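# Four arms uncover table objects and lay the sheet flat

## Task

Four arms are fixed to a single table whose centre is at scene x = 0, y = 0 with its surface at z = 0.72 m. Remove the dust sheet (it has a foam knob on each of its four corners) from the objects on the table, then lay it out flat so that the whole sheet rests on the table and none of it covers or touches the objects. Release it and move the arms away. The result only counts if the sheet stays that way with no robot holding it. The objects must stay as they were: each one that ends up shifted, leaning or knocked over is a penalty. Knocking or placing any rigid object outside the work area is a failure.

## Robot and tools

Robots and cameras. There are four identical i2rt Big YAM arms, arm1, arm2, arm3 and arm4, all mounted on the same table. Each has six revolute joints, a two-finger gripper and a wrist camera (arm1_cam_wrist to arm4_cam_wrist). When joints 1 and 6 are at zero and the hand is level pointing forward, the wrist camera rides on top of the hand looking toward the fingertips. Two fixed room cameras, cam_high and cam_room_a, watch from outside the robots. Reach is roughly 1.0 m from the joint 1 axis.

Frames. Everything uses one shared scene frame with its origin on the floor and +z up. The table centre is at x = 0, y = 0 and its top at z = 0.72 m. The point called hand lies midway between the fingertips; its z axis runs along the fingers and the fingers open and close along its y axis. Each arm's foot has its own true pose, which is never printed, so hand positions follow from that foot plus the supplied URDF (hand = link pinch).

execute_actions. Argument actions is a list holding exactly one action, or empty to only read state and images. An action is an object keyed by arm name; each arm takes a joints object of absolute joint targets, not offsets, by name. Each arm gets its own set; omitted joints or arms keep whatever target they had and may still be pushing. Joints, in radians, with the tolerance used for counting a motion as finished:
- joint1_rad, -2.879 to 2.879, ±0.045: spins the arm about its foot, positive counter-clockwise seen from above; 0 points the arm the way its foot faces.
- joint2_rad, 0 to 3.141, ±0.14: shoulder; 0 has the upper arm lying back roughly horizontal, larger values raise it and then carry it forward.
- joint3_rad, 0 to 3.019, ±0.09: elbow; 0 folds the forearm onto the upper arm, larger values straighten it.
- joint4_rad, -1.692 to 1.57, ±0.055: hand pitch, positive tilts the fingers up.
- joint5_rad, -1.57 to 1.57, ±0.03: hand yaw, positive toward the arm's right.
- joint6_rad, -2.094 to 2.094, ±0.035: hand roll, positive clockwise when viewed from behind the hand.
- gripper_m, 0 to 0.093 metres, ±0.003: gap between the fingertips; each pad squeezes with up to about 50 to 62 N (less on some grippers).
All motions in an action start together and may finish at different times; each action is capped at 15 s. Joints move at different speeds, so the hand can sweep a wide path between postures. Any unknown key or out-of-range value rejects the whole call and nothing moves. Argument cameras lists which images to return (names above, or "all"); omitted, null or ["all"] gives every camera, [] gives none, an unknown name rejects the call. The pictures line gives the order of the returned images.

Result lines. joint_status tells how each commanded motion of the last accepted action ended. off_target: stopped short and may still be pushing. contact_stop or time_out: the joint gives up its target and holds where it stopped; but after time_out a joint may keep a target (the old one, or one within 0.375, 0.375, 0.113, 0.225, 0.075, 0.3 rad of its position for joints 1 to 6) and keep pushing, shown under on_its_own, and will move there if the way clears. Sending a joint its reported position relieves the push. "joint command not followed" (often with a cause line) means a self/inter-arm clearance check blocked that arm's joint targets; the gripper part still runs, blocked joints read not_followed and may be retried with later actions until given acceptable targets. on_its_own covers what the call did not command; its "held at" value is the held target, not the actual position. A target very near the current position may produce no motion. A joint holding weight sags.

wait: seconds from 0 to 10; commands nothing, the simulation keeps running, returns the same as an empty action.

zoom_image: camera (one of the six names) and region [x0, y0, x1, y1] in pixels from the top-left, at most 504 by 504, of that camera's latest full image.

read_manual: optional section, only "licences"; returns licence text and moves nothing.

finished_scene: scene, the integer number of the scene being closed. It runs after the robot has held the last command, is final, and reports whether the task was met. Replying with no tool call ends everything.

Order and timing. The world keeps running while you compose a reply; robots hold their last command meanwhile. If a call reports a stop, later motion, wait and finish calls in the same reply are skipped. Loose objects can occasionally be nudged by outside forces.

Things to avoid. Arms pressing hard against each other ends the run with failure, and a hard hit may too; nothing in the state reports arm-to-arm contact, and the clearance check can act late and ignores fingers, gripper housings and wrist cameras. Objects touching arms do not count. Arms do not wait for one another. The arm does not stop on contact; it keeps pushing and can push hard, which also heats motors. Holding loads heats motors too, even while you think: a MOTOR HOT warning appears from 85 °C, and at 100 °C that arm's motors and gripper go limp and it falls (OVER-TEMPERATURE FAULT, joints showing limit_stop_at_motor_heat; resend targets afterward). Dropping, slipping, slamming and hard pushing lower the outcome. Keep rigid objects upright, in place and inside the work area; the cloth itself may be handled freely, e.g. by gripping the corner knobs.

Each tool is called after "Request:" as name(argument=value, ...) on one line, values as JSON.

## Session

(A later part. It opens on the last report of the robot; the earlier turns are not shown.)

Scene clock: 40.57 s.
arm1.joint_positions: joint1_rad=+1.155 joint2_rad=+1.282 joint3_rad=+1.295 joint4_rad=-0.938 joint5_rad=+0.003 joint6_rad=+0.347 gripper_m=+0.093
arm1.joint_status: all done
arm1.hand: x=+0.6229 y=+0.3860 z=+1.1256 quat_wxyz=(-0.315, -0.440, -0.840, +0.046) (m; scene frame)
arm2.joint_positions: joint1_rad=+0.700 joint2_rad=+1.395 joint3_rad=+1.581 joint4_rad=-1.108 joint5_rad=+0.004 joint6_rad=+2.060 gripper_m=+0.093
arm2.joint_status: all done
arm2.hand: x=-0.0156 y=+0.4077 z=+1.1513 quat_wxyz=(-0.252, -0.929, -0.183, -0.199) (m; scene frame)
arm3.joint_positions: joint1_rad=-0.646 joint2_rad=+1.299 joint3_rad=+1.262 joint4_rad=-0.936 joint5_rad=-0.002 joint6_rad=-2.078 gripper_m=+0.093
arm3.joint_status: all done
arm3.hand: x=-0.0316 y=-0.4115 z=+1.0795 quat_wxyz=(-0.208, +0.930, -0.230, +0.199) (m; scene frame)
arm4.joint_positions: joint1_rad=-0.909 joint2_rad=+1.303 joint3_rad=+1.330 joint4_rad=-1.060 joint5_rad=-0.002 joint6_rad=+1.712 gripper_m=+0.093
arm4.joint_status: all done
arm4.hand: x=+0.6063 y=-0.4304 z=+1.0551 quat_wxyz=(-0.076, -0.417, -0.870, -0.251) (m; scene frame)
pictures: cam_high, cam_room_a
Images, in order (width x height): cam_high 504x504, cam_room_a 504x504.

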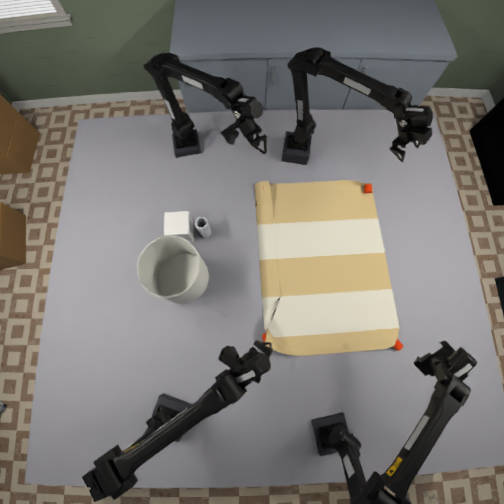

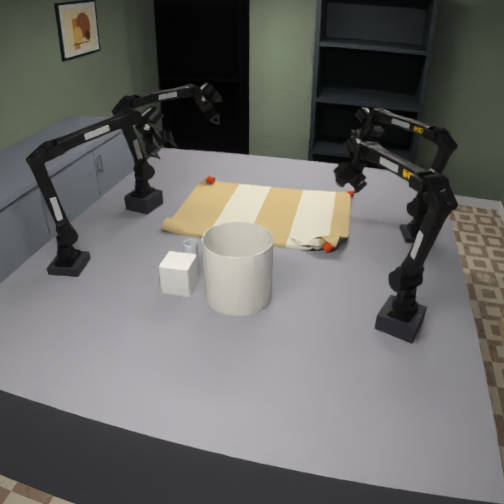

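Request:
execute_actions(actions=[{"arm1":{"joints":{"joint1_rad":1.087,"joint2_rad":1.79,"joint3_rad":1.235,"joint4_rad":-0.99,"joint6_rad":0.88}},"arm4":{"joints":{"joint1_rad":-0.945,"joint2_rad":1.795,"joint3_rad":1.41,"joint4_rad":-1.16,"joint6_rad":1.57}},"arm2":{"joints":{"joint1_rad":0.3,"joint2_rad":1.0}},"arm3":{"joints":{"joint1_rad":-0.3,"joint2_rad":1.0}}}], cameras=["cam_high","arm1_cam_wrist","arm4_cam_wrist"])

Scene clock: 44.23 s.
arm1.joint_positions: joint1_rad=+1.083 joint2_rad=+1.805 joint3_rad=+1.219 joint4_rad=-0.979 joint5_rad=+0.003 joint6_rad=+0.866 gripper_m=+0.093
arm1.joint_status: all done
arm1.hand: x=+0.5901 y=+0.3651 z=+0.8303 quat_wxyz=(-0.004, -0.702, -0.712, +0.002) (m; scene frame)
arm2.joint_positions: joint1_rad=+0.299 joint2_rad=+1.005 joint3_rad=+1.584 joint4_rad=-1.108 joint5_rad=+0.001 joint6_rad=+2.060 gripper_m=+0.093
arm2.joint_status: all done
arm2.hand: x=-0.2484 y=+0.3964 z=+1.3327 quat_wxyz=(-0.444, -0.866, +0.005, -0.231) (m; scene frame)
arm3.joint_positions: joint1_rad=-0.307 joint2_rad=+1.004 joint3_rad=+1.262 joint4_rad=-0.936 joint5_rad=-0.002 joint6_rad=-2.078 gripper_m=+0.093
arm3.joint_status: all done
arm3.hand: x=-0.1881 y=-0.3390 z=+1.2131 quat_wxyz=(-0.354, +0.903, -0.067, +0.234) (m; scene frame)
arm4.joint_positions: joint1_rad=-0.935 joint2_rad=+1.816 joint3_rad=+1.379 joint4_rad=-1.151 joint5_rad=-0.002 joint6_rad=+1.585 gripper_m=+0.093
arm4.joint_status: all done
arm4.hand: x=+0.6322 y=-0.4215 z=+0.8153 quat_wxyz=(+0.007, -0.385, -0.923, +0.011) (m; scene frame)
pictures: arm1_cam_wrist, arm4_cam_wrist, cam_high
Images, in order (width x height): arm1_cam_wrist 616x616, arm4_cam_wrist 616x616, cam_high 504x504.

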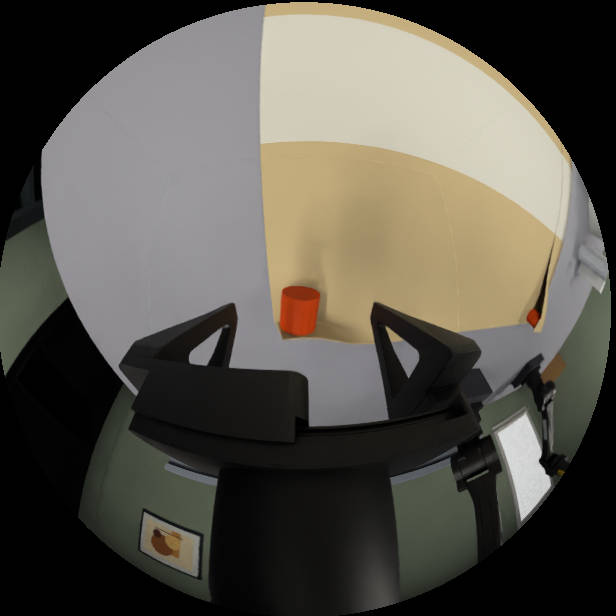

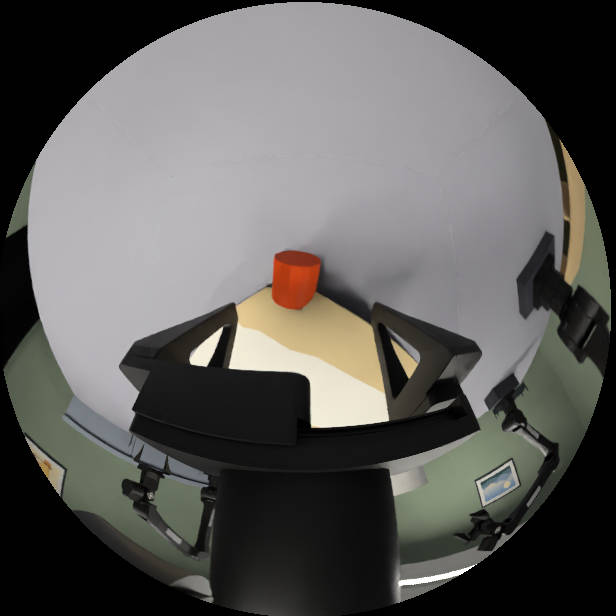

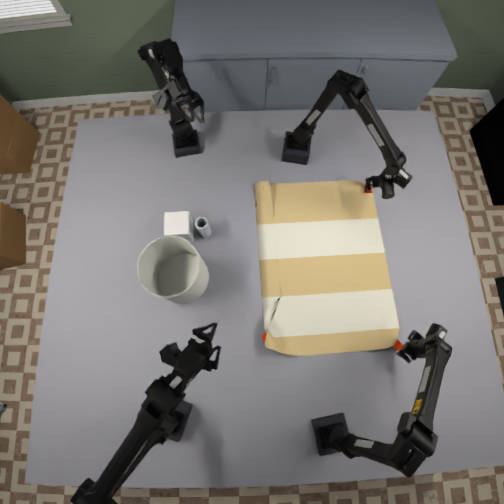

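Request:
execute_actions(actions=[{"arm1":{"joints":{"joint2_rad":1.2}},"arm4":{"joints":{"joint2_rad":1.2}},"arm2":{"joints":{"joint1_rad":0.707,"joint2_rad":1.86,"joint3_rad":1.56,"joint4_rad":-1.22,"joint6_rad":-0.69}},"arm3":{"joints":{"joint1_rad":-0.623,"joint2_rad":1.85,"joint3_rad":1.39,"joint4_rad":-1.07,"joint6_rad":0.6}}}], cameras=["cam_high","arm2_cam_wrist","arm3_cam_wrist"])

Scene clock: 48.17 s.
arm1.joint_positions: joint1_rad=+1.083 joint2_rad=+1.182 joint3_rad=+1.219 joint4_rad=-0.979 joint5_rad=+0.003 joint6_rad=+0.866 gripper_m=+0.093
arm1.joint_status: all done
arm1.hand: x=+0.5686 y=+0.3836 z=+1.1261 quat_wxyz=(-0.309, -0.668, -0.677, -0.025) (m; scene frame)
arm2.joint_positions: joint1_rad=+0.713 joint2_rad=+1.862 joint3_rad=+1.550 joint4_rad=-1.205 joint5_rad=+0.001 joint6_rad=-0.679 gripper_m=+0.093
arm2.joint_status: all done
arm2.hand: x=+0.0097 y=+0.3953 z=+0.8725 quat_wxyz=(-0.021, -0.001, -1.000, +0.021) (m; scene frame)
arm3.joint_positions: joint1_rad=-0.623 joint2_rad=+1.857 joint3_rad=+1.371 joint4_rad=-1.056 joint5_rad=-0.001 joint6_rad=+0.591 gripper_m=+0.093
arm3.joint_status: all done
arm3.hand: x=-0.0121 y=-0.3876 z=+0.8335 quat_wxyz=(-0.008, +0.003, -1.000, -0.001) (m; scene frame)
arm4.joint_positions: joint1_rad=-0.935 joint2_rad=+1.203 joint3_rad=+1.379 joint4_rad=-1.151 joint5_rad=-0.002 joint6_rad=+1.584 gripper_m=+0.093
arm4.joint_status: all done
arm4.hand: x=+0.5938 y=-0.4620 z=+1.1137 quat_wxyz=(-0.106, -0.369, -0.883, -0.269) (m; scene frame)
pictures: arm2_cam_wrist, arm3_cam_wrist, cam_high
Images, in order (width x height): arm2_cam_wrist 616x616, arm3_cam_wrist 616x616, cam_high 504x504.

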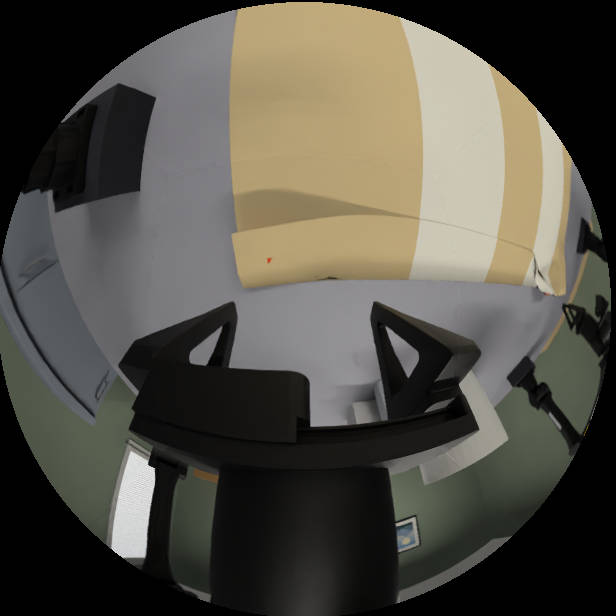

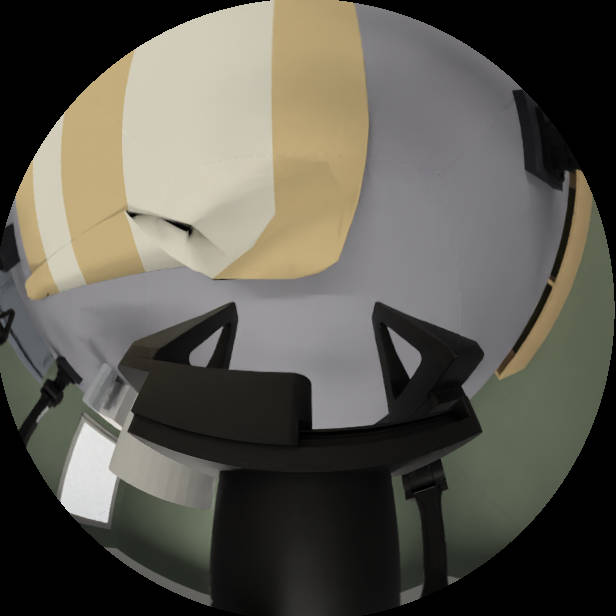

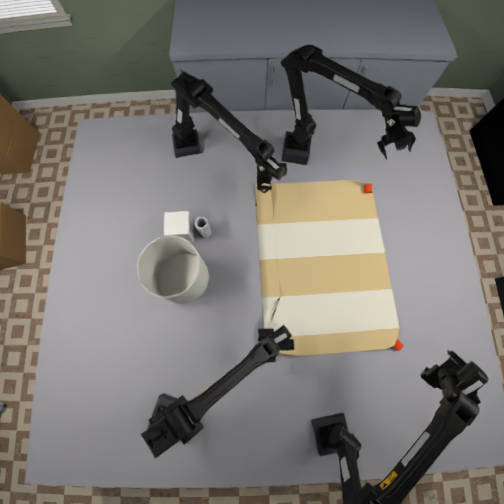

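Request:
execute_actions(actions=[{"arm2":{"joints":{"joint1_rad":0.818,"joint2_rad":2.08,"joint3_rad":1.74,"joint4_rad":-1.105,"joint6_rad":-0.58,"gripper_m":0.03}},"arm3":{"joints":{"joint1_rad":-0.583,"joint2_rad":1.48,"joint3_rad":0.58,"joint4_rad":0.04,"joint6_rad":0}}}], cameras=[])

Request:
execute_actions(actions=[{"arm2":{"joints":{"joint2_rad":2.19}}}], cameras=["cam_high","arm2_cam_wrist","arm3_cam_wrist"])

Scene clock: 51.70 s.
arm1.joint_positions: joint1_rad=+1.083 joint2_rad=+1.182 joint3_rad=+1.219 joint4_rad=-0.979 joint5_rad=+0.003 joint6_rad=+0.866 gripper_m=+0.093
arm1.joint_status: not commanded
arm1.hand: x=+0.5686 y=+0.3836 z=+1.1261 quat_wxyz=(-0.309, -0.668, -0.677, -0.025) (m; scene frame)
arm2.joint_positions: joint1_rad=+0.820 joint2_rad=+2.075 joint3_rad=+1.708 joint4_rad=-1.114 joint5_rad=+0.001 joint6_rad=-0.590 gripper_m=+0.030
arm2.joint_status: all done
arm2.hand: x=+0.1050 y=+0.4065 z=+0.8086 quat_wxyz=(-0.037, +0.009, -0.999, +0.028) (m; scene frame)
arm3.joint_positions: joint1_rad=-0.590 joint2_rad=+1.483 joint3_rad=+0.578 joint4_rad=+0.017 joint5_rad=-0.001 joint6_rad=+0.009 gripper_m=+0.093
arm3.joint_status: all done
arm3.hand: x=-0.0961 y=-0.4272 z=+0.8066 quat_wxyz=(-0.312, +0.290, -0.899, -0.100) (m; scene frame)
arm4.joint_positions: joint1_rad=-0.935 joint2_rad=+1.203 joint3_rad=+1.379 joint4_rad=-1.151 joint5_rad=-0.002 joint6_rad=+1.584 gripper_m=+0.093
arm4.joint_status: not commanded
arm4.hand: x=+0.5938 y=-0.4620 z=+1.1137 quat_wxyz=(-0.106, -0.369, -0.883, -0.269) (m; scene frame)
pictures: none
No camera images: the call's "cameras" was empty. Leave "cameras" out to get every camera's image.

Scene clock: 52.67 s.
arm1.joint_positions: joint1_rad=+1.083 joint2_rad=+1.182 joint3_rad=+1.219 joint4_rad=-0.979 joint5_rad=+0.003 joint6_rad=+0.866 gripper_m=+0.093
arm1.joint_status: not commanded
arm1.hand: x=+0.5686 y=+0.3836 z=+1.1261 quat_wxyz=(-0.309, -0.668, -0.677, -0.025) (m; scene frame)
arm2.joint_positions: joint1_rad=+0.820 joint2_rad=+2.184 joint3_rad=+1.712 joint4_rad=-1.114 joint5_rad=+0.001 joint6_rad=-0.590 gripper_m=+0.030
arm2.joint_status: all done
arm2.hand: x=+0.0958 y=+0.4120 z=+0.7431 quat_wxyz=(+0.006, +0.008, -1.000, +0.000) (m; scene frame)
arm3.joint_positions: joint1_rad=-0.590 joint2_rad=+1.483 joint3_rad=+0.578 joint4_rad=+0.017 joint5_rad=-0.001 joint6_rad=+0.009 gripper_m=+0.093
arm3.joint_status: not commanded
arm3.hand: x=-0.0961 y=-0.4272 z=+0.8066 quat_wxyz=(-0.312, +0.290, -0.899, -0.100) (m; scene frame)
arm4.joint_positions: joint1_rad=-0.935 joint2_rad=+1.203 joint3_rad=+1.379 joint4_rad=-1.151 joint5_rad=-0.002 joint6_rad=+1.584 gripper_m=+0.093
arm4.joint_status: not commanded
arm4.hand: x=+0.5938 y=-0.4620 z=+1.1137 quat_wxyz=(-0.106, -0.369, -0.883, -0.269) (m; scene frame)
pictures: arm2_cam_wrist, arm3_cam_wrist, cam_high
Images, in order (width x height): arm2_cam_wrist 616x616, arm3_cam_wrist 616x616, cam_high 504x504.

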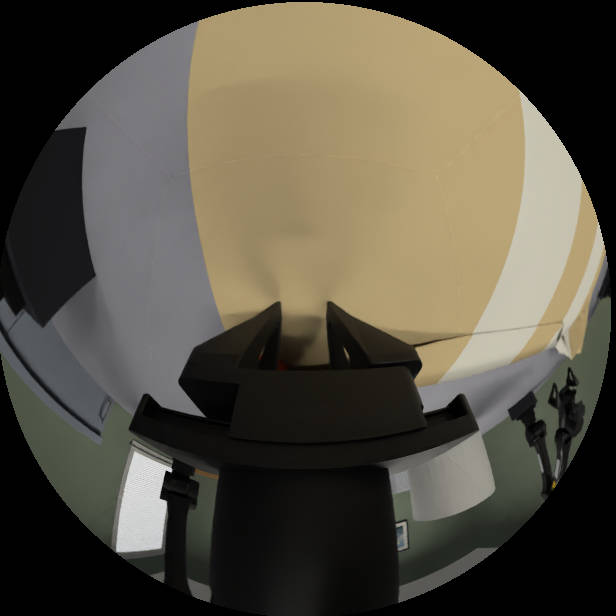

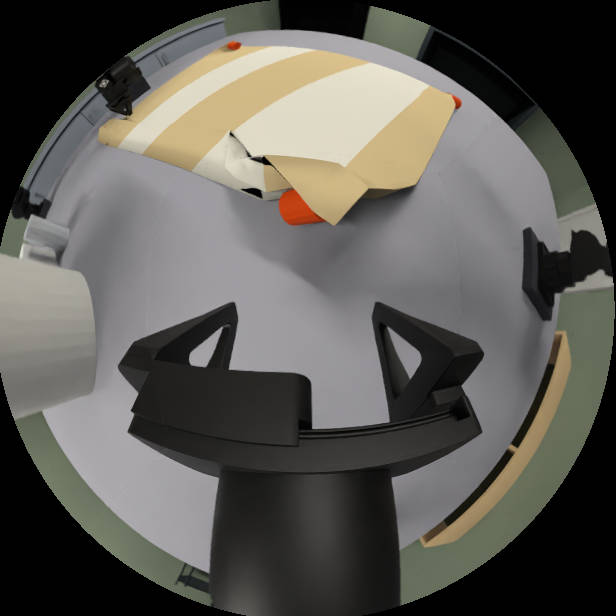

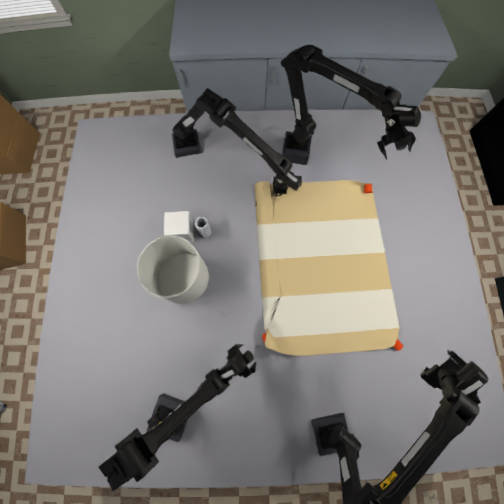

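Request:
execute_actions(actions=[{"arm2":{"joints":{"joint1_rad":0.56,"joint2_rad":1.77,"joint3_rad":1.13,"joint4_rad":-0.9,"joint6_rad":-0.83}},"arm3":{"joints":{"joint1_rad":-0.53,"joint2_rad":1.6,"joint3_rad":1.375,"joint4_rad":-1.06,"joint6_rad":-1.67}}}], cameras=[])

Request:
execute_actions(actions=[{"arm3":{"joints":{"joint2_rad":1.85}},"arm2":{"joints":{"joint2_rad":1.5}}}], cameras=["cam_high","arm2_cam_wrist","arm3_cam_wrist"])

Scene clock: 56.10 s.
arm1.joint_positions: joint1_rad=+1.083 joint2_rad=+1.182 joint3_rad=+1.219 joint4_rad=-0.979 joint5_rad=+0.003 joint6_rad=+0.866 gripper_m=+0.093
arm1.joint_status: not commanded
arm1.hand: x=+0.5686 y=+0.3836 z=+1.1261 quat_wxyz=(-0.309, -0.668, -0.677, -0.025) (m; scene frame)
arm2.joint_positions: joint1_rad=+0.567 joint2_rad=+1.761 joint3_rad=+1.127 joint4_rad=-0.915 joint5_rad=+0.001 joint6_rad=-0.820 gripper_m=+0.030
arm2.joint_status: all done
arm2.hand: x=-0.1144 y=+0.4070 z=+0.7790 quat_wxyz=(-0.008, -0.003, -1.000, +0.012) (m; scene frame)
arm3.joint_positions: joint1_rad=-0.538 joint2_rad=+1.589 joint3_rad=+1.334 joint4_rad=-1.045 joint5_rad=-0.001 joint6_rad=-1.660 gripper_m=+0.093
arm3.joint_status: all done
arm3.hand: x=-0.0437 y=-0.3529 z=+0.9573 quat_wxyz=(-0.111, +0.914, -0.385, +0.063) (m; scene frame)
arm4.joint_positions: joint1_rad=-0.935 joint2_rad=+1.203 joint3_rad=+1.379 joint4_rad=-1.151 joint5_rad=-0.002 joint6_rad=+1.584 gripper_m=+0.093
arm4.joint_status: not commanded
arm4.hand: x=+0.5938 y=-0.4620 z=+1.1137 quat_wxyz=(-0.106, -0.369, -0.883, -0.269) (m; scene frame)
pictures: none
No camera images: the call's "cameras" was empty. Leave "cameras" out to get every camera's image.

Scene clock: 57.37 s.
arm1.joint_positions: joint1_rad=+1.083 joint2_rad=+1.182 joint3_rad=+1.219 joint4_rad=-0.979 joint5_rad=+0.003 joint6_rad=+0.866 gripper_m=+0.093
arm1.joint_status: not commanded
arm1.hand: x=+0.5686 y=+0.3836 z=+1.1261 quat_wxyz=(-0.309, -0.668, -0.677, -0.025) (m; scene frame)
arm2.joint_positions: joint1_rad=+0.567 joint2_rad=+1.483 joint3_rad=+1.127 joint4_rad=-0.915 joint5_rad=+0.001 joint6_rad=-0.820 gripper_m=+0.030
arm2.joint_status: all done
arm2.hand: x=-0.1053 y=+0.3979 z=+0.9071 quat_wxyz=(-0.102, -0.003, -0.988, +0.113) (m; scene frame)
arm3.joint_positions: joint1_rad=-0.538 joint2_rad=+1.853 joint3_rad=+1.345 joint4_rad=-1.046 joint5_rad=-0.001 joint6_rad=-1.661 gripper_m=+0.093
arm3.joint_status: all done
arm3.hand: x=-0.0458 y=-0.3559 z=+0.8267 quat_wxyz=(+0.000, +0.922, -0.388, +0.004) (m; scene frame)
arm4.joint_positions: joint1_rad=-0.935 joint2_rad=+1.203 joint3_rad=+1.379 joint4_rad=-1.151 joint5_rad=-0.002 joint6_rad=+1.584 gripper_m=+0.093
arm4.joint_status: not commanded
arm4.hand: x=+0.5938 y=-0.4620 z=+1.1137 quat_wxyz=(-0.106, -0.369, -0.883, -0.269) (m; scene frame)
pictures: arm2_cam_wrist, arm3_cam_wrist, cam_high
Images, in order (width x height): arm2_cam_wrist 616x616, arm3_cam_wrist 616x616, cam_high 504x504.

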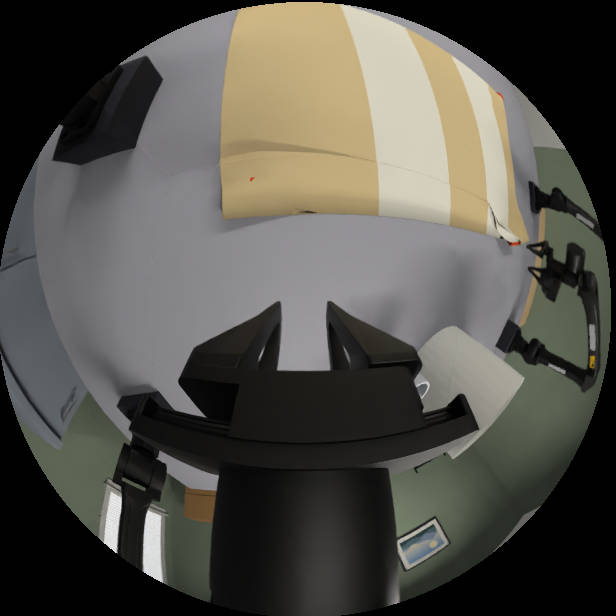

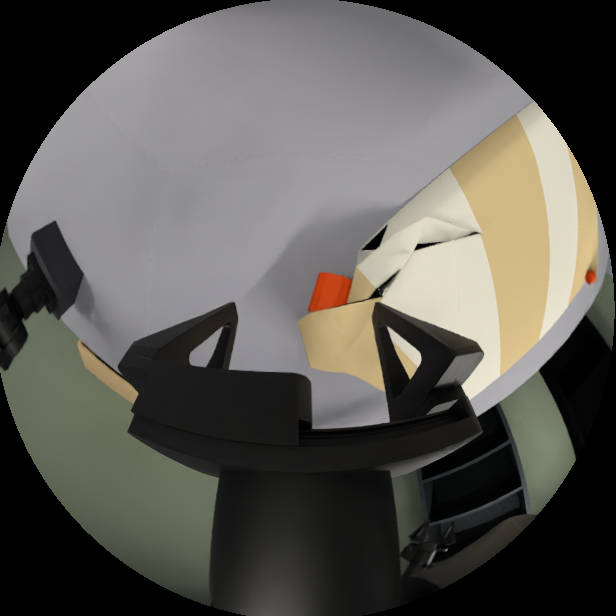

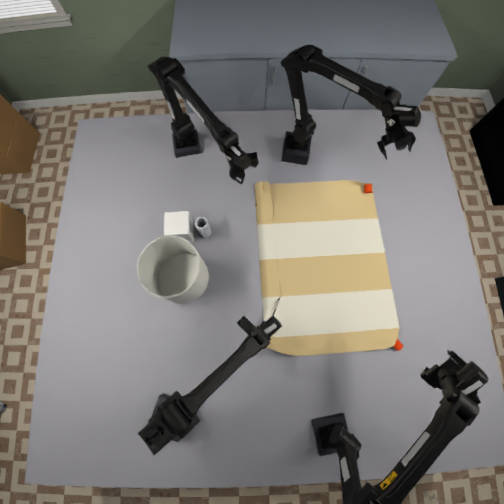

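Request:
execute_actions(actions=[{"arm2":{"joints":{"joint1_rad":0.845,"joint2_rad":2.0,"joint3_rad":1.74,"joint4_rad":-1.105,"joint6_rad":-0.58,"gripper_m":0.075}},"arm3":{"joints":{"joint1_rad":-0.59,"joint2_rad":1.88,"joint3_rad":1.39,"joint4_rad":-0.95}}}], cameras=[])

Request:
execute_actions(actions=[{"arm2":{"joints":{"joint2_rad":2.19}},"arm3":{"joints":{"joint2_rad":2.03,"joint4_rad":-0.91}}}], cameras=["arm3_cam_wrist"])

Request:
execute_actions(actions=[{"arm2":{"joints":{"joint1_rad":0.8,"joint2_rad":2.1,"joint3_rad":1.55,"joint4_rad":-1.03}},"arm3":{"joints":{"gripper_m":0}}}], cameras=[])

Request:
execute_actions(actions=[{"arm2":{"joints":{"joint1_rad":0.74,"joint2_rad":1.985,"joint3_rad":1.34,"joint4_rad":-0.936,"joint6_rad":-0.66}},"arm3":{"joints":{"joint2_rad":1.85}}}], cameras=["cam_room_a","arm2_cam_wrist","arm3_cam_wrist","arm1_cam_wrist"])

Scene clock: 60.07 s.
arm1.joint_positions: joint1_rad=+1.083 joint2_rad=+1.182 joint3_rad=+1.219 joint4_rad=-0.979 joint5_rad=+0.003 joint6_rad=+0.866 gripper_m=+0.093
arm1.joint_status: not commanded
arm1.hand: x=+0.5686 y=+0.3836 z=+1.1261 quat_wxyz=(-0.309, -0.668, -0.677, -0.025) (m; scene frame)
arm2.joint_positions: joint1_rad=+0.844 joint2_rad=+1.991 joint3_rad=+1.704 joint4_rad=-1.087 joint5_rad=+0.001 joint6_rad=-0.590 gripper_m=+0.075
arm2.joint_status: all done
arm2.hand: x=+0.1214 y=+0.4146 z=+0.8605 quat_wxyz=(-0.082, +0.020, -0.995, +0.057) (m; scene frame)
arm3.joint_positions: joint1_rad=-0.586 joint2_rad=+1.863 joint3_rad=+1.345 joint4_rad=-0.967 joint5_rad=-0.001 joint6_rad=-1.662 gripper_m=+0.093
arm3.joint_status: all done
arm3.hand: x=-0.0153 y=-0.3651 z=+0.8221 quat_wxyz=(-0.029, +0.912, -0.410, +0.021) (m; scene frame)
arm4.joint_positions: joint1_rad=-0.935 joint2_rad=+1.203 joint3_rad=+1.379 joint4_rad=-1.151 joint5_rad=-0.002 joint6_rad=+1.584 gripper_m=+0.093
arm4.joint_status: not commanded
arm4.hand: x=+0.5938 y=-0.4620 z=+1.1137 quat_wxyz=(-0.106, -0.369, -0.883, -0.269) (m; scene frame)
pictures: none
No camera images: the call's "cameras" was empty. Leave "cameras" out to get every camera's image.

Scene clock: 61.10 s.
arm1.joint_positions: joint1_rad=+1.083 joint2_rad=+1.182 joint3_rad=+1.219 joint4_rad=-0.979 joint5_rad=+0.003 joint6_rad=+0.866 gripper_m=+0.093
arm1.joint_status: not commanded
arm1.hand: x=+0.5686 y=+0.3836 z=+1.1261 quat_wxyz=(-0.309, -0.668, -0.677, -0.025) (m; scene frame)
arm2.joint_positions: joint1_rad=+0.844 joint2_rad=+2.184 joint3_rad=+1.722 joint4_rad=-1.092 joint5_rad=+0.001 joint6_rad=-0.589 gripper_m=+0.075
arm2.joint_status: all done
arm2.hand: x=+0.1119 y=+0.4196 z=+0.7463 quat_wxyz=(-0.007, +0.020, -1.000, +0.009) (m; scene frame)
arm3.joint_positions: joint1_rad=-0.586 joint2_rad=+2.034 joint3_rad=+1.364 joint4_rad=-0.921 joint5_rad=-0.001 joint6_rad=-1.662 gripper_m=+0.093
arm3.joint_status: all done
arm3.hand: x=-0.0181 y=-0.3680 z=+0.7389 quat_wxyz=(+0.017, +0.912, -0.410, -0.005) (m; scene frame)
arm4.joint_positions: joint1_rad=-0.935 joint2_rad=+1.203 joint3_rad=+1.379 joint4_rad=-1.151 joint5_rad=-0.002 joint6_rad=+1.584 gripper_m=+0.093
arm4.joint_status: not commanded
arm4.hand: x=+0.5938 y=-0.4620 z=+1.1137 quat_wxyz=(-0.106, -0.369, -0.883, -0.269) (m; scene frame)
pictures: arm3_cam_wrist
Images, in order (width x height): arm3_cam_wrist 616x616.

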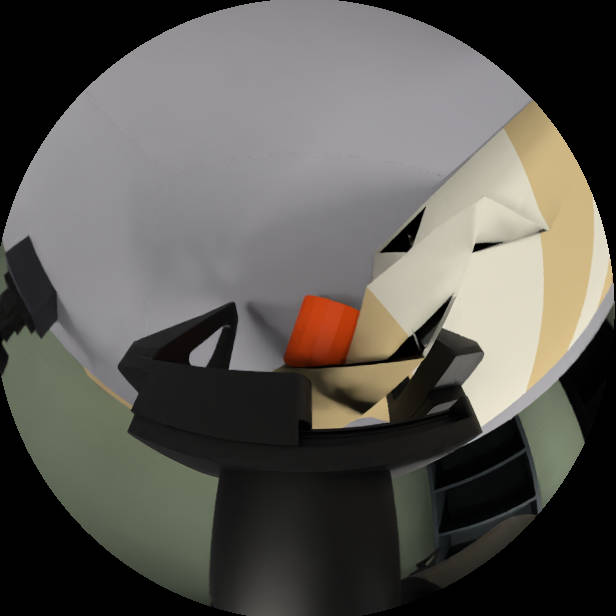

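Scene clock: 62.13 s.
arm1.joint_positions: joint1_rad=+1.083 joint2_rad=+1.182 joint3_rad=+1.219 joint4_rad=-0.979 joint5_rad=+0.003 joint6_rad=+0.866 gripper_m=+0.093
arm1.joint_status: not commanded
arm1.hand: x=+0.5686 y=+0.3836 z=+1.1261 quat_wxyz=(-0.309, -0.668, -0.677, -0.025) (m; scene frame)
arm2.joint_positions: joint1_rad=+0.795 joint2_rad=+2.084 joint3_rad=+1.554 joint4_rad=-1.047 joint5_rad=+0.001 joint6_rad=-0.589 gripper_m=+0.075
arm2.joint_status: all done
arm2.hand: x=+0.0565 y=+0.4192 z=+0.7493 quat_wxyz=(+0.002, -0.005, -1.000, +0.002) (m; scene frame)
arm3.joint_positions: joint1_rad=-0.586 joint2_rad=+2.034 joint3_rad=+1.364 joint4_rad=-0.920 joint5_rad=-0.001 joint6_rad=-1.668 gripper_m=+0.040
arm3.joint_status: gripper_m off_target (ended at +0.040, target +0.000)
arm3.hand: x=-0.0178 y=-0.3678 z=+0.7389 quat_wxyz=(+0.016, +0.913, -0.407, -0.005) (m; scene frame)
arm4.joint_positions: joint1_rad=-0.935 joint2_rad=+1.203 joint3_rad=+1.379 joint4_rad=-1.151 joint5_rad=-0.002 joint6_rad=+1.584 gripper_m=+0.093
arm4.joint_status: not commanded
arm4.hand: x=+0.5938 y=-0.4620 z=+1.1137 quat_wxyz=(-0.106, -0.369, -0.883, -0.269) (m; scene frame)
pictures: none
No camera images: the call's "cameras" was empty. Leave "cameras" out to get every camera's image.

Scene clock: 63.37 s.
arm1.joint_positions: joint1_rad=+1.083 joint2_rad=+1.182 joint3_rad=+1.219 joint4_rad=-0.979 joint5_rad=+0.003 joint6_rad=+0.866 gripper_m=+0.093
arm1.joint_status: not commanded
arm1.hand: x=+0.5686 y=+0.3836 z=+1.1261 quat_wxyz=(-0.309, -0.668, -0.677, -0.025) (m; scene frame)
arm2.joint_positions: joint1_rad=+0.733 joint2_rad=+1.971 joint3_rad=+1.346 joint4_rad=-0.952 joint5_rad=+0.001 joint6_rad=-0.651 gripper_m=+0.075
arm2.joint_status: all done
arm2.hand: x=-0.0085 y=+0.4234 z=+0.7447 quat_wxyz=(+0.002, -0.005, -1.000, +0.002) (m; scene frame)
arm3.joint_positions: joint1_rad=-0.586 joint2_rad=+1.842 joint3_rad=+1.364 joint4_rad=-0.920 joint5_rad=-0.001 joint6_rad=-1.668 gripper_m=+0.040
arm3.joint_status: all done
arm3.hand: x=+0.0020 y=-0.3522 z=+0.8420 quat_wxyz=(-0.067, +0.911, -0.406, +0.043) (m; scene frame)
arm4.joint_positions: joint1_rad=-0.935 joint2_rad=+1.203 joint3_rad=+1.379 joint4_rad=-1.151 joint5_rad=-0.002 joint6_rad=+1.584 gripper_m=+0.093
arm4.joint_status: not commanded
arm4.hand: x=+0.5938 y=-0.4620 z=+1.1137 quat_wxyz=(-0.106, -0.369, -0.883, -0.269) (m; scene frame)
pictures: arm1_cam_wrist, arm2_cam_wrist, arm3_cam_wrist, cam_room_a
Images, in order (width x height): arm1_cam_wrist 616x616, arm2_cam_wrist 616x616, arm3_cam_wrist 616x616, cam_room_a 504x504.

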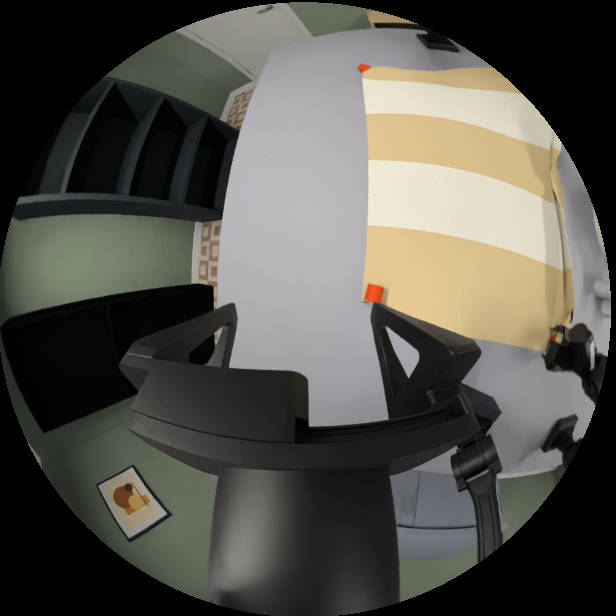

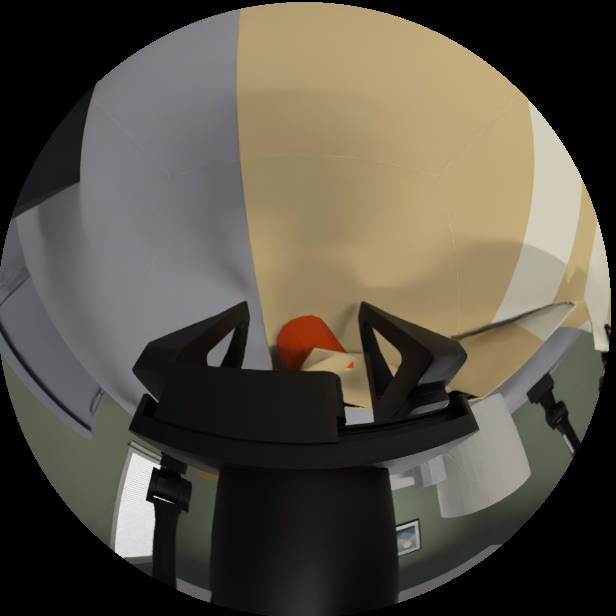

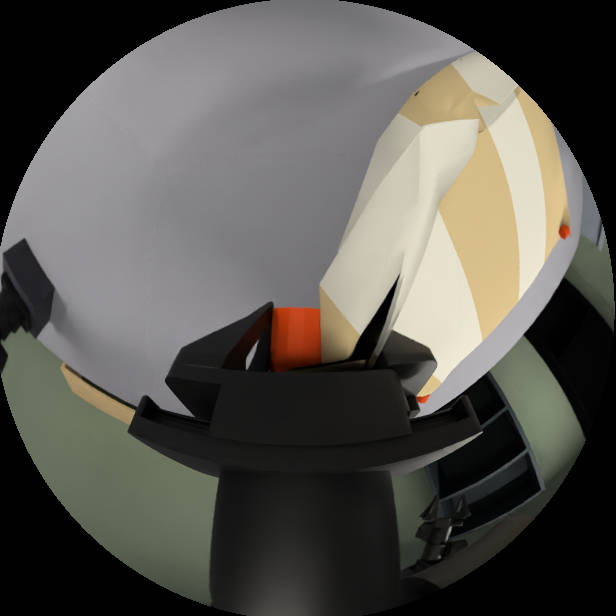

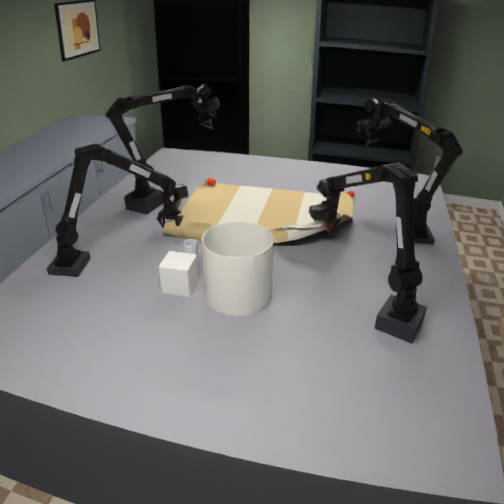

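Request:
execute_actions(actions=[{"arm2":{"joints":{"gripper_m":0}},"arm3":{"joints":{"joint1_rad":-1.0,"joint2_rad":1.8,"joint3_rad":0.92,"joint4_rad":-0.55,"joint5_rad":-1.2,"joint6_rad":-1.57}}}], cameras=[])

Request:
execute_actions(actions=[{"arm2":{"joints":{"joint1_rad":0.62,"joint2_rad":1.55,"joint3_rad":0.5,"joint4_rad":0.5,"joint6_rad":-0.1}},"arm3":{"joints":{"joint2_rad":1.93}}}], cameras=["cam_room_a","arm2_cam_wrist","arm3_cam_wrist","cam_high"])

Scene clock: 67.17 s.
arm1.joint_positions: joint1_rad=+1.083 joint2_rad=+1.182 joint3_rad=+1.219 joint4_rad=-0.979 joint5_rad=+0.003 joint6_rad=+0.866 gripper_m=+0.093
arm1.joint_status: not commanded
arm1.hand: x=+0.5686 y=+0.3836 z=+1.1261 quat_wxyz=(-0.309, -0.668, -0.677, -0.025) (m; scene frame)
arm2.joint_positions: joint1_rad=+0.733 joint2_rad=+1.971 joint3_rad=+1.346 joint4_rad=-0.951 joint5_rad=+0.001 joint6_rad=-0.651 gripper_m=+0.000
arm2.joint_status: all done
arm2.hand: x=-0.0083 y=+0.4232 z=+0.7447 quat_wxyz=(+0.002, -0.004, -1.000, +0.003) (m; scene frame)
arm3.joint_positions: joint1_rad=-1.012 joint2_rad=+1.803 joint3_rad=+0.916 joint4_rad=-0.567 joint5_rad=-1.194 joint6_rad=-1.573 gripper_m=+0.040
arm3.joint_status: all done
arm3.hand: x=-0.0677 y=-0.4447 z=+0.8354 quat_wxyz=(-0.385, +0.664, -0.498, -0.404) (m; scene frame)
arm4.joint_positions: joint1_rad=-0.935 joint2_rad=+1.203 joint3_rad=+1.379 joint4_rad=-1.151 joint5_rad=-0.002 joint6_rad=+1.584 gripper_m=+0.093
arm4.joint_status: not commanded
arm4.hand: x=+0.5938 y=-0.4620 z=+1.1137 quat_wxyz=(-0.106, -0.369, -0.883, -0.269) (m; scene frame)
pictures: none
No camera images: the call's "cameras" was empty. Leave "cameras" out to get every camera's image.

Scene clock: 68.93 s.
arm1.joint_positions: joint1_rad=+1.083 joint2_rad=+1.182 joint3_rad=+1.219 joint4_rad=-0.979 joint5_rad=+0.003 joint6_rad=+0.866 gripper_m=+0.093
arm1.joint_status: not commanded
arm1.hand: x=+0.5686 y=+0.3836 z=+1.1261 quat_wxyz=(-0.309, -0.668, -0.677, -0.025) (m; scene frame)
arm2.joint_positions: joint1_rad=+0.616 joint2_rad=+1.541 joint3_rad=+0.501 joint4_rad=+0.476 joint5_rad=+0.001 joint6_rad=-0.110 gripper_m=+0.000
arm2.joint_status: all done
arm2.hand: x=-0.0935 y=+0.4187 z=+0.8110 quat_wxyz=(-0.436, -0.286, -0.827, +0.210) (m; scene frame)
arm3.joint_positions: joint1_rad=-1.012 joint2_rad=+1.932 joint3_rad=+0.916 joint4_rad=-0.563 joint5_rad=-1.200 joint6_rad=-1.573 gripper_m=+0.040
arm3.joint_status: all done
arm3.hand: x=-0.0811 y=-0.4479 z=+0.7840 quat_wxyz=(-0.346, +0.641, -0.525, -0.439) (m; scene frame)
arm4.joint_positions: joint1_rad=-0.935 joint2_rad=+1.203 joint3_rad=+1.379 joint4_rad=-1.151 joint5_rad=-0.002 joint6_rad=+1.584 gripper_m=+0.093
arm4.joint_status: not commanded
arm4.hand: x=+0.5938 y=-0.4620 z=+1.1137 quat_wxyz=(-0.106, -0.369, -0.883, -0.269) (m; scene frame)
pictures: arm2_cam_wrist, arm3_cam_wrist, cam_high, cam_room_a
Images, in order (width x height): arm2_cam_wrist 616x616, arm3_cam_wrist 616x616, cam_high 504x504, cam_room_a 504x504.

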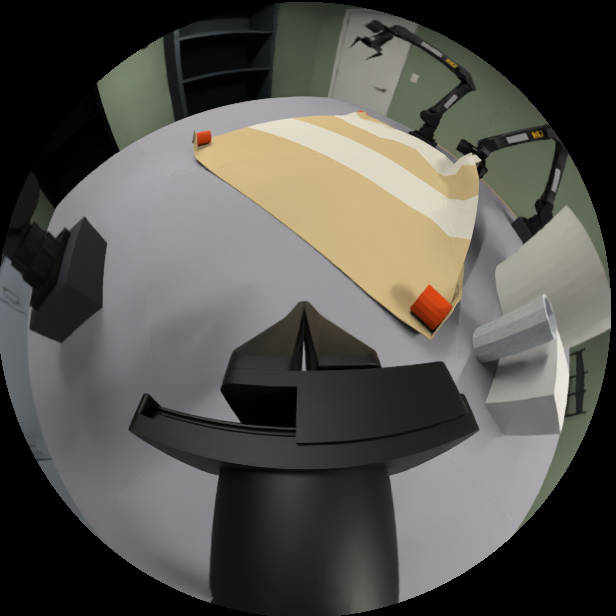

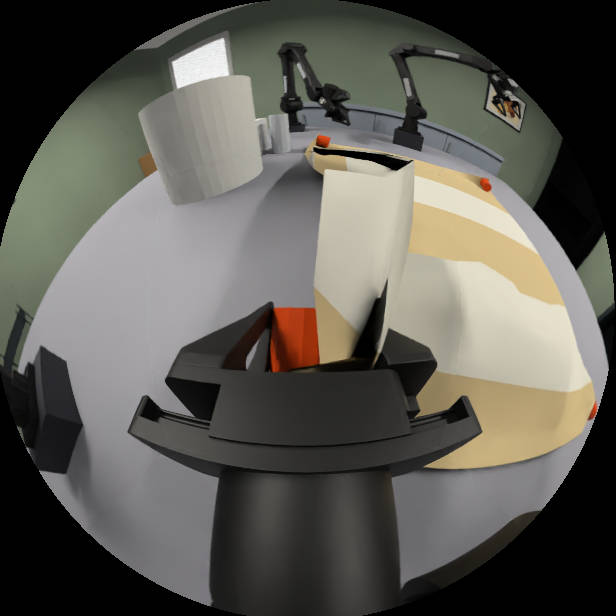

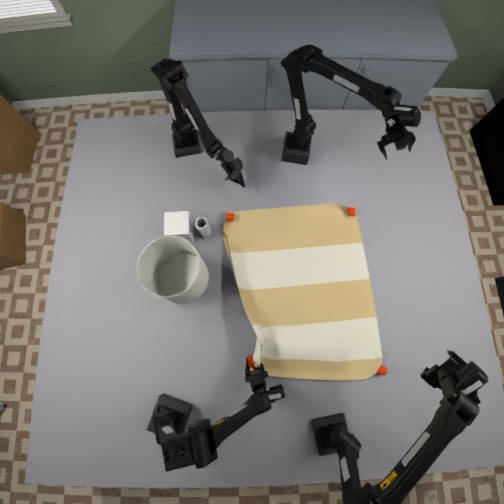

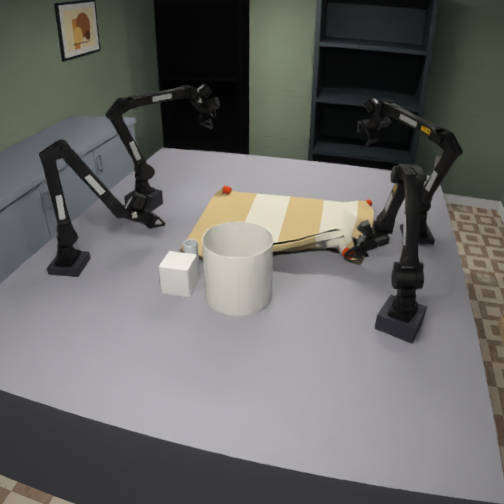

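TL is unfolded; the sheet slid. Release BL and look.

Request:
execute_actions(actions=[{"arm2":{"joints":{"joint2_rad":1.0,"joint1_rad":0.9}},"arm3":{"joints":{"gripper_m":0.093}}}], cameras=[])

Request:
execute_actions(actions=[{"arm3":{"joints":{"joint1_rad":-1.35,"joint2_rad":1.6}}}], cameras=["cam_room_a","arm3_cam_wrist","cam_high"])

Request:
zoom_image(camera="cam_high", region=[190,190,410,410])

Scene clock: 70.87 s.
arm1.joint_positions: joint1_rad=+1.083 joint2_rad=+1.182 joint3_rad=+1.219 joint4_rad=-0.979 joint5_rad=+0.003 joint6_rad=+0.866 gripper_m=+0.093
arm1.joint_status: not commanded
arm1.hand: x=+0.5686 y=+0.3836 z=+1.1261 quat_wxyz=(-0.309, -0.668, -0.677, -0.025) (m; scene frame)
arm2.joint_positions: joint1_rad=+0.905 joint2_rad=+0.993 joint3_rad=+0.501 joint4_rad=+0.484 joint5_rad=+0.001 joint6_rad=-0.109 gripper_m=+0.000
arm2.joint_status: all done
arm2.hand: x=-0.0338 y=+0.5436 z=+1.0624 quat_wxyz=(-0.674, -0.132, -0.696, +0.210) (m; scene frame)
arm3.joint_positions: joint1_rad=-1.012 joint2_rad=+1.932 joint3_rad=+0.916 joint4_rad=-0.563 joint5_rad=-1.200 joint6_rad=-1.573 gripper_m=+0.093
arm3.joint_status: all done
arm3.hand: x=-0.0811 y=-0.4479 z=+0.7840 quat_wxyz=(-0.346, +0.641, -0.525, -0.439) (m; scene frame)
arm4.joint_positions: joint1_rad=-0.935 joint2_rad=+1.203 joint3_rad=+1.379 joint4_rad=-1.151 joint5_rad=-0.002 joint6_rad=+1.584 gripper_m=+0.093
arm4.joint_status: not commanded
arm4.hand: x=+0.5938 y=-0.4620 z=+1.1137 quat_wxyz=(-0.106, -0.369, -0.883, -0.269) (m; scene frame)
pictures: none
No camera images: the call's "cameras" was empty. Leave "cameras" out to get every camera's image.

Scene clock: 72.13 s.
arm1.joint_positions: joint1_rad=+1.083 joint2_rad=+1.182 joint3_rad=+1.219 joint4_rad=-0.979 joint5_rad=+0.003 joint6_rad=+0.866 gripper_m=+0.093
arm1.joint_status: not commanded
arm1.hand: x=+0.5686 y=+0.3836 z=+1.1261 quat_wxyz=(-0.309, -0.668, -0.677, -0.025) (m; scene frame)
arm2.joint_positions: joint1_rad=+0.905 joint2_rad=+0.993 joint3_rad=+0.501 joint4_rad=+0.484 joint5_rad=+0.001 joint6_rad=-0.109 gripper_m=+0.000
arm2.joint_status: not commanded
arm2.hand: x=-0.0338 y=+0.5436 z=+1.0624 quat_wxyz=(-0.674, -0.132, -0.696, +0.210) (m; scene frame)
arm3.joint_positions: joint1_rad=-1.358 joint2_rad=+1.589 joint3_rad=+0.916 joint4_rad=-0.563 joint5_rad=-1.200 joint6_rad=-1.573 gripper_m=+0.093
arm3.joint_status: all done
arm3.hand: x=+0.0008 y=-0.5909 z=+0.9268 quat_wxyz=(-0.504, +0.609, -0.555, -0.260) (m; scene frame)
arm4.joint_positions: joint1_rad=-0.935 joint2_rad=+1.203 joint3_rad=+1.379 joint4_rad=-1.151 joint5_rad=-0.002 joint6_rad=+1.584 gripper_m=+0.093
arm4.joint_status: not commanded
arm4.hand: x=+0.5938 y=-0.4620 z=+1.1137 quat_wxyz=(-0.106, -0.369, -0.883, -0.269) (m; scene frame)
pictures: arm3_cam_wrist, cam_high, cam_room_a
Images, in order (width x height): arm3_cam_wrist 616x616, cam_high 504x504, cam_room_a 504x504.

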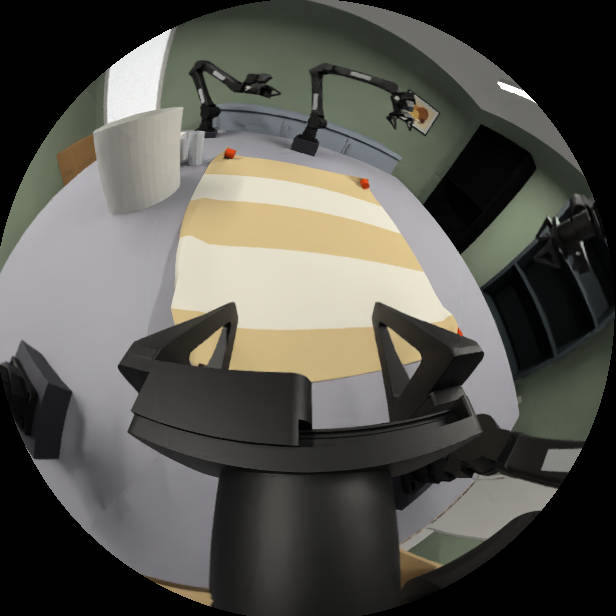

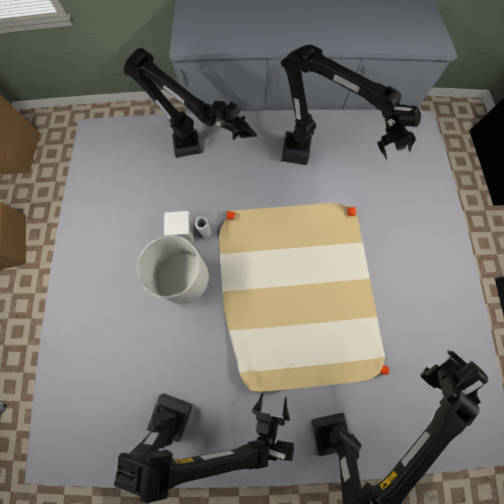

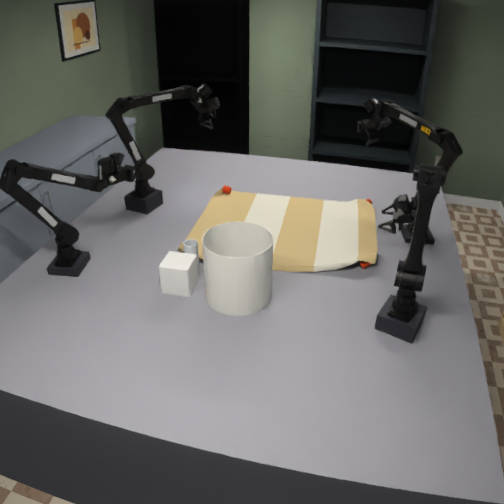

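Region (190, 190, 410, 410) of cam_high's 504x504 image, scaled by 2.291, with more detail than that image has.

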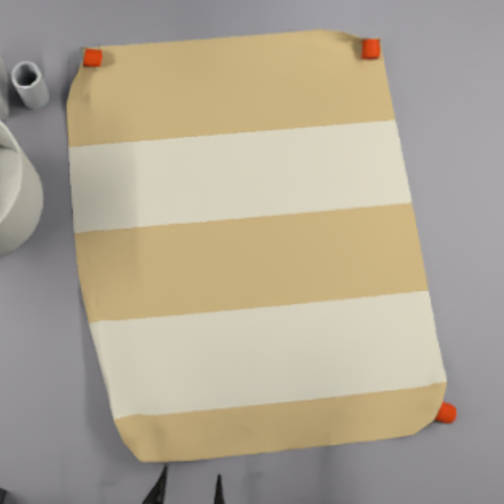

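Request:
execute_actions(actions=[{"arm1":{"joints":{"joint1_rad":0.8,"joint2_rad":1.78,"joint3_rad":1.2,"joint4_rad":-0.95,"joint6_rad":0.6}},"arm3":{"joints":{"joint1_rad":-0.7,"joint2_rad":1.0,"joint3_rad":0.5,"joint4_rad":-0.2,"joint5_rad":0,"joint6_rad":0}}}], cameras=["arm3_cam_wrist","arm1_cam_wrist"])

Scene clock: 75.17 s.
arm1.joint_positions: joint1_rad=+0.794 joint2_rad=+1.791 joint3_rad=+1.185 joint4_rad=-0.961 joint5_rad=+0.002 joint6_rad=+0.614 gripper_m=+0.093
arm1.joint_status: all done
arm1.hand: x=+0.4787 y=+0.2773 z=+0.8265 quat_wxyz=(-0.003, -0.715, -0.699, +0.002) (m; scene frame)
arm2.joint_positions: joint1_rad=+0.905 joint2_rad=+0.993 joint3_rad=+0.501 joint4_rad=+0.484 joint5_rad=+0.001 joint6_rad=-0.109 gripper_m=+0.000
arm2.joint_status: not commanded
arm2.hand: x=-0.0338 y=+0.5436 z=+1.0624 quat_wxyz=(-0.674, -0.132, -0.696, +0.210) (m; scene frame)
arm3.joint_positions: joint1_rad=-0.710 joint2_rad=+0.997 joint3_rad=+0.507 joint4_rad=-0.222 joint5_rad=-0.003 joint6_rad=-0.009 gripper_m=+0.093
arm3.joint_status: all done
arm3.hand: x=-0.1110 y=-0.4950 z=+0.9304 quat_wxyz=(-0.398, +0.237, -0.881, -0.099) (m; scene frame)
arm4.joint_positions: joint1_rad=-0.935 joint2_rad=+1.203 joint3_rad=+1.379 joint4_rad=-1.151 joint5_rad=-0.002 joint6_rad=+1.584 gripper_m=+0.093
arm4.joint_status: not commanded
arm4.hand: x=+0.5938 y=-0.4620 z=+1.1137 quat_wxyz=(-0.106, -0.369, -0.883, -0.269) (m; scene frame)
pictures: arm1_cam_wrist, arm3_cam_wrist
Images, in order (width x height): arm1_cam_wrist 616x616, arm3_cam_wrist 616x616.

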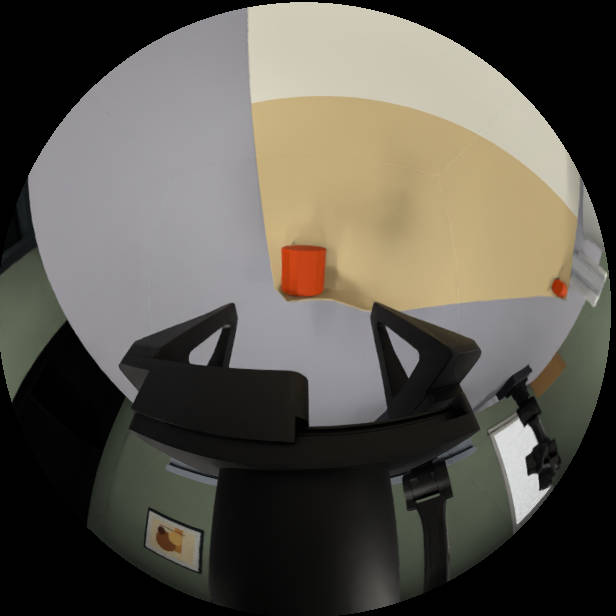

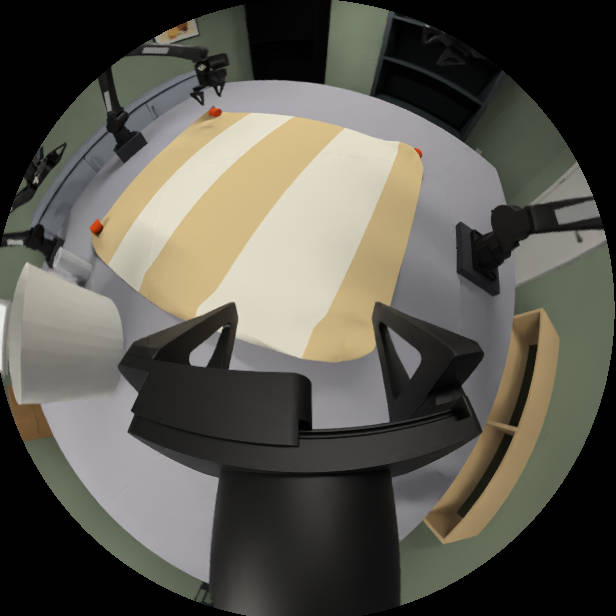

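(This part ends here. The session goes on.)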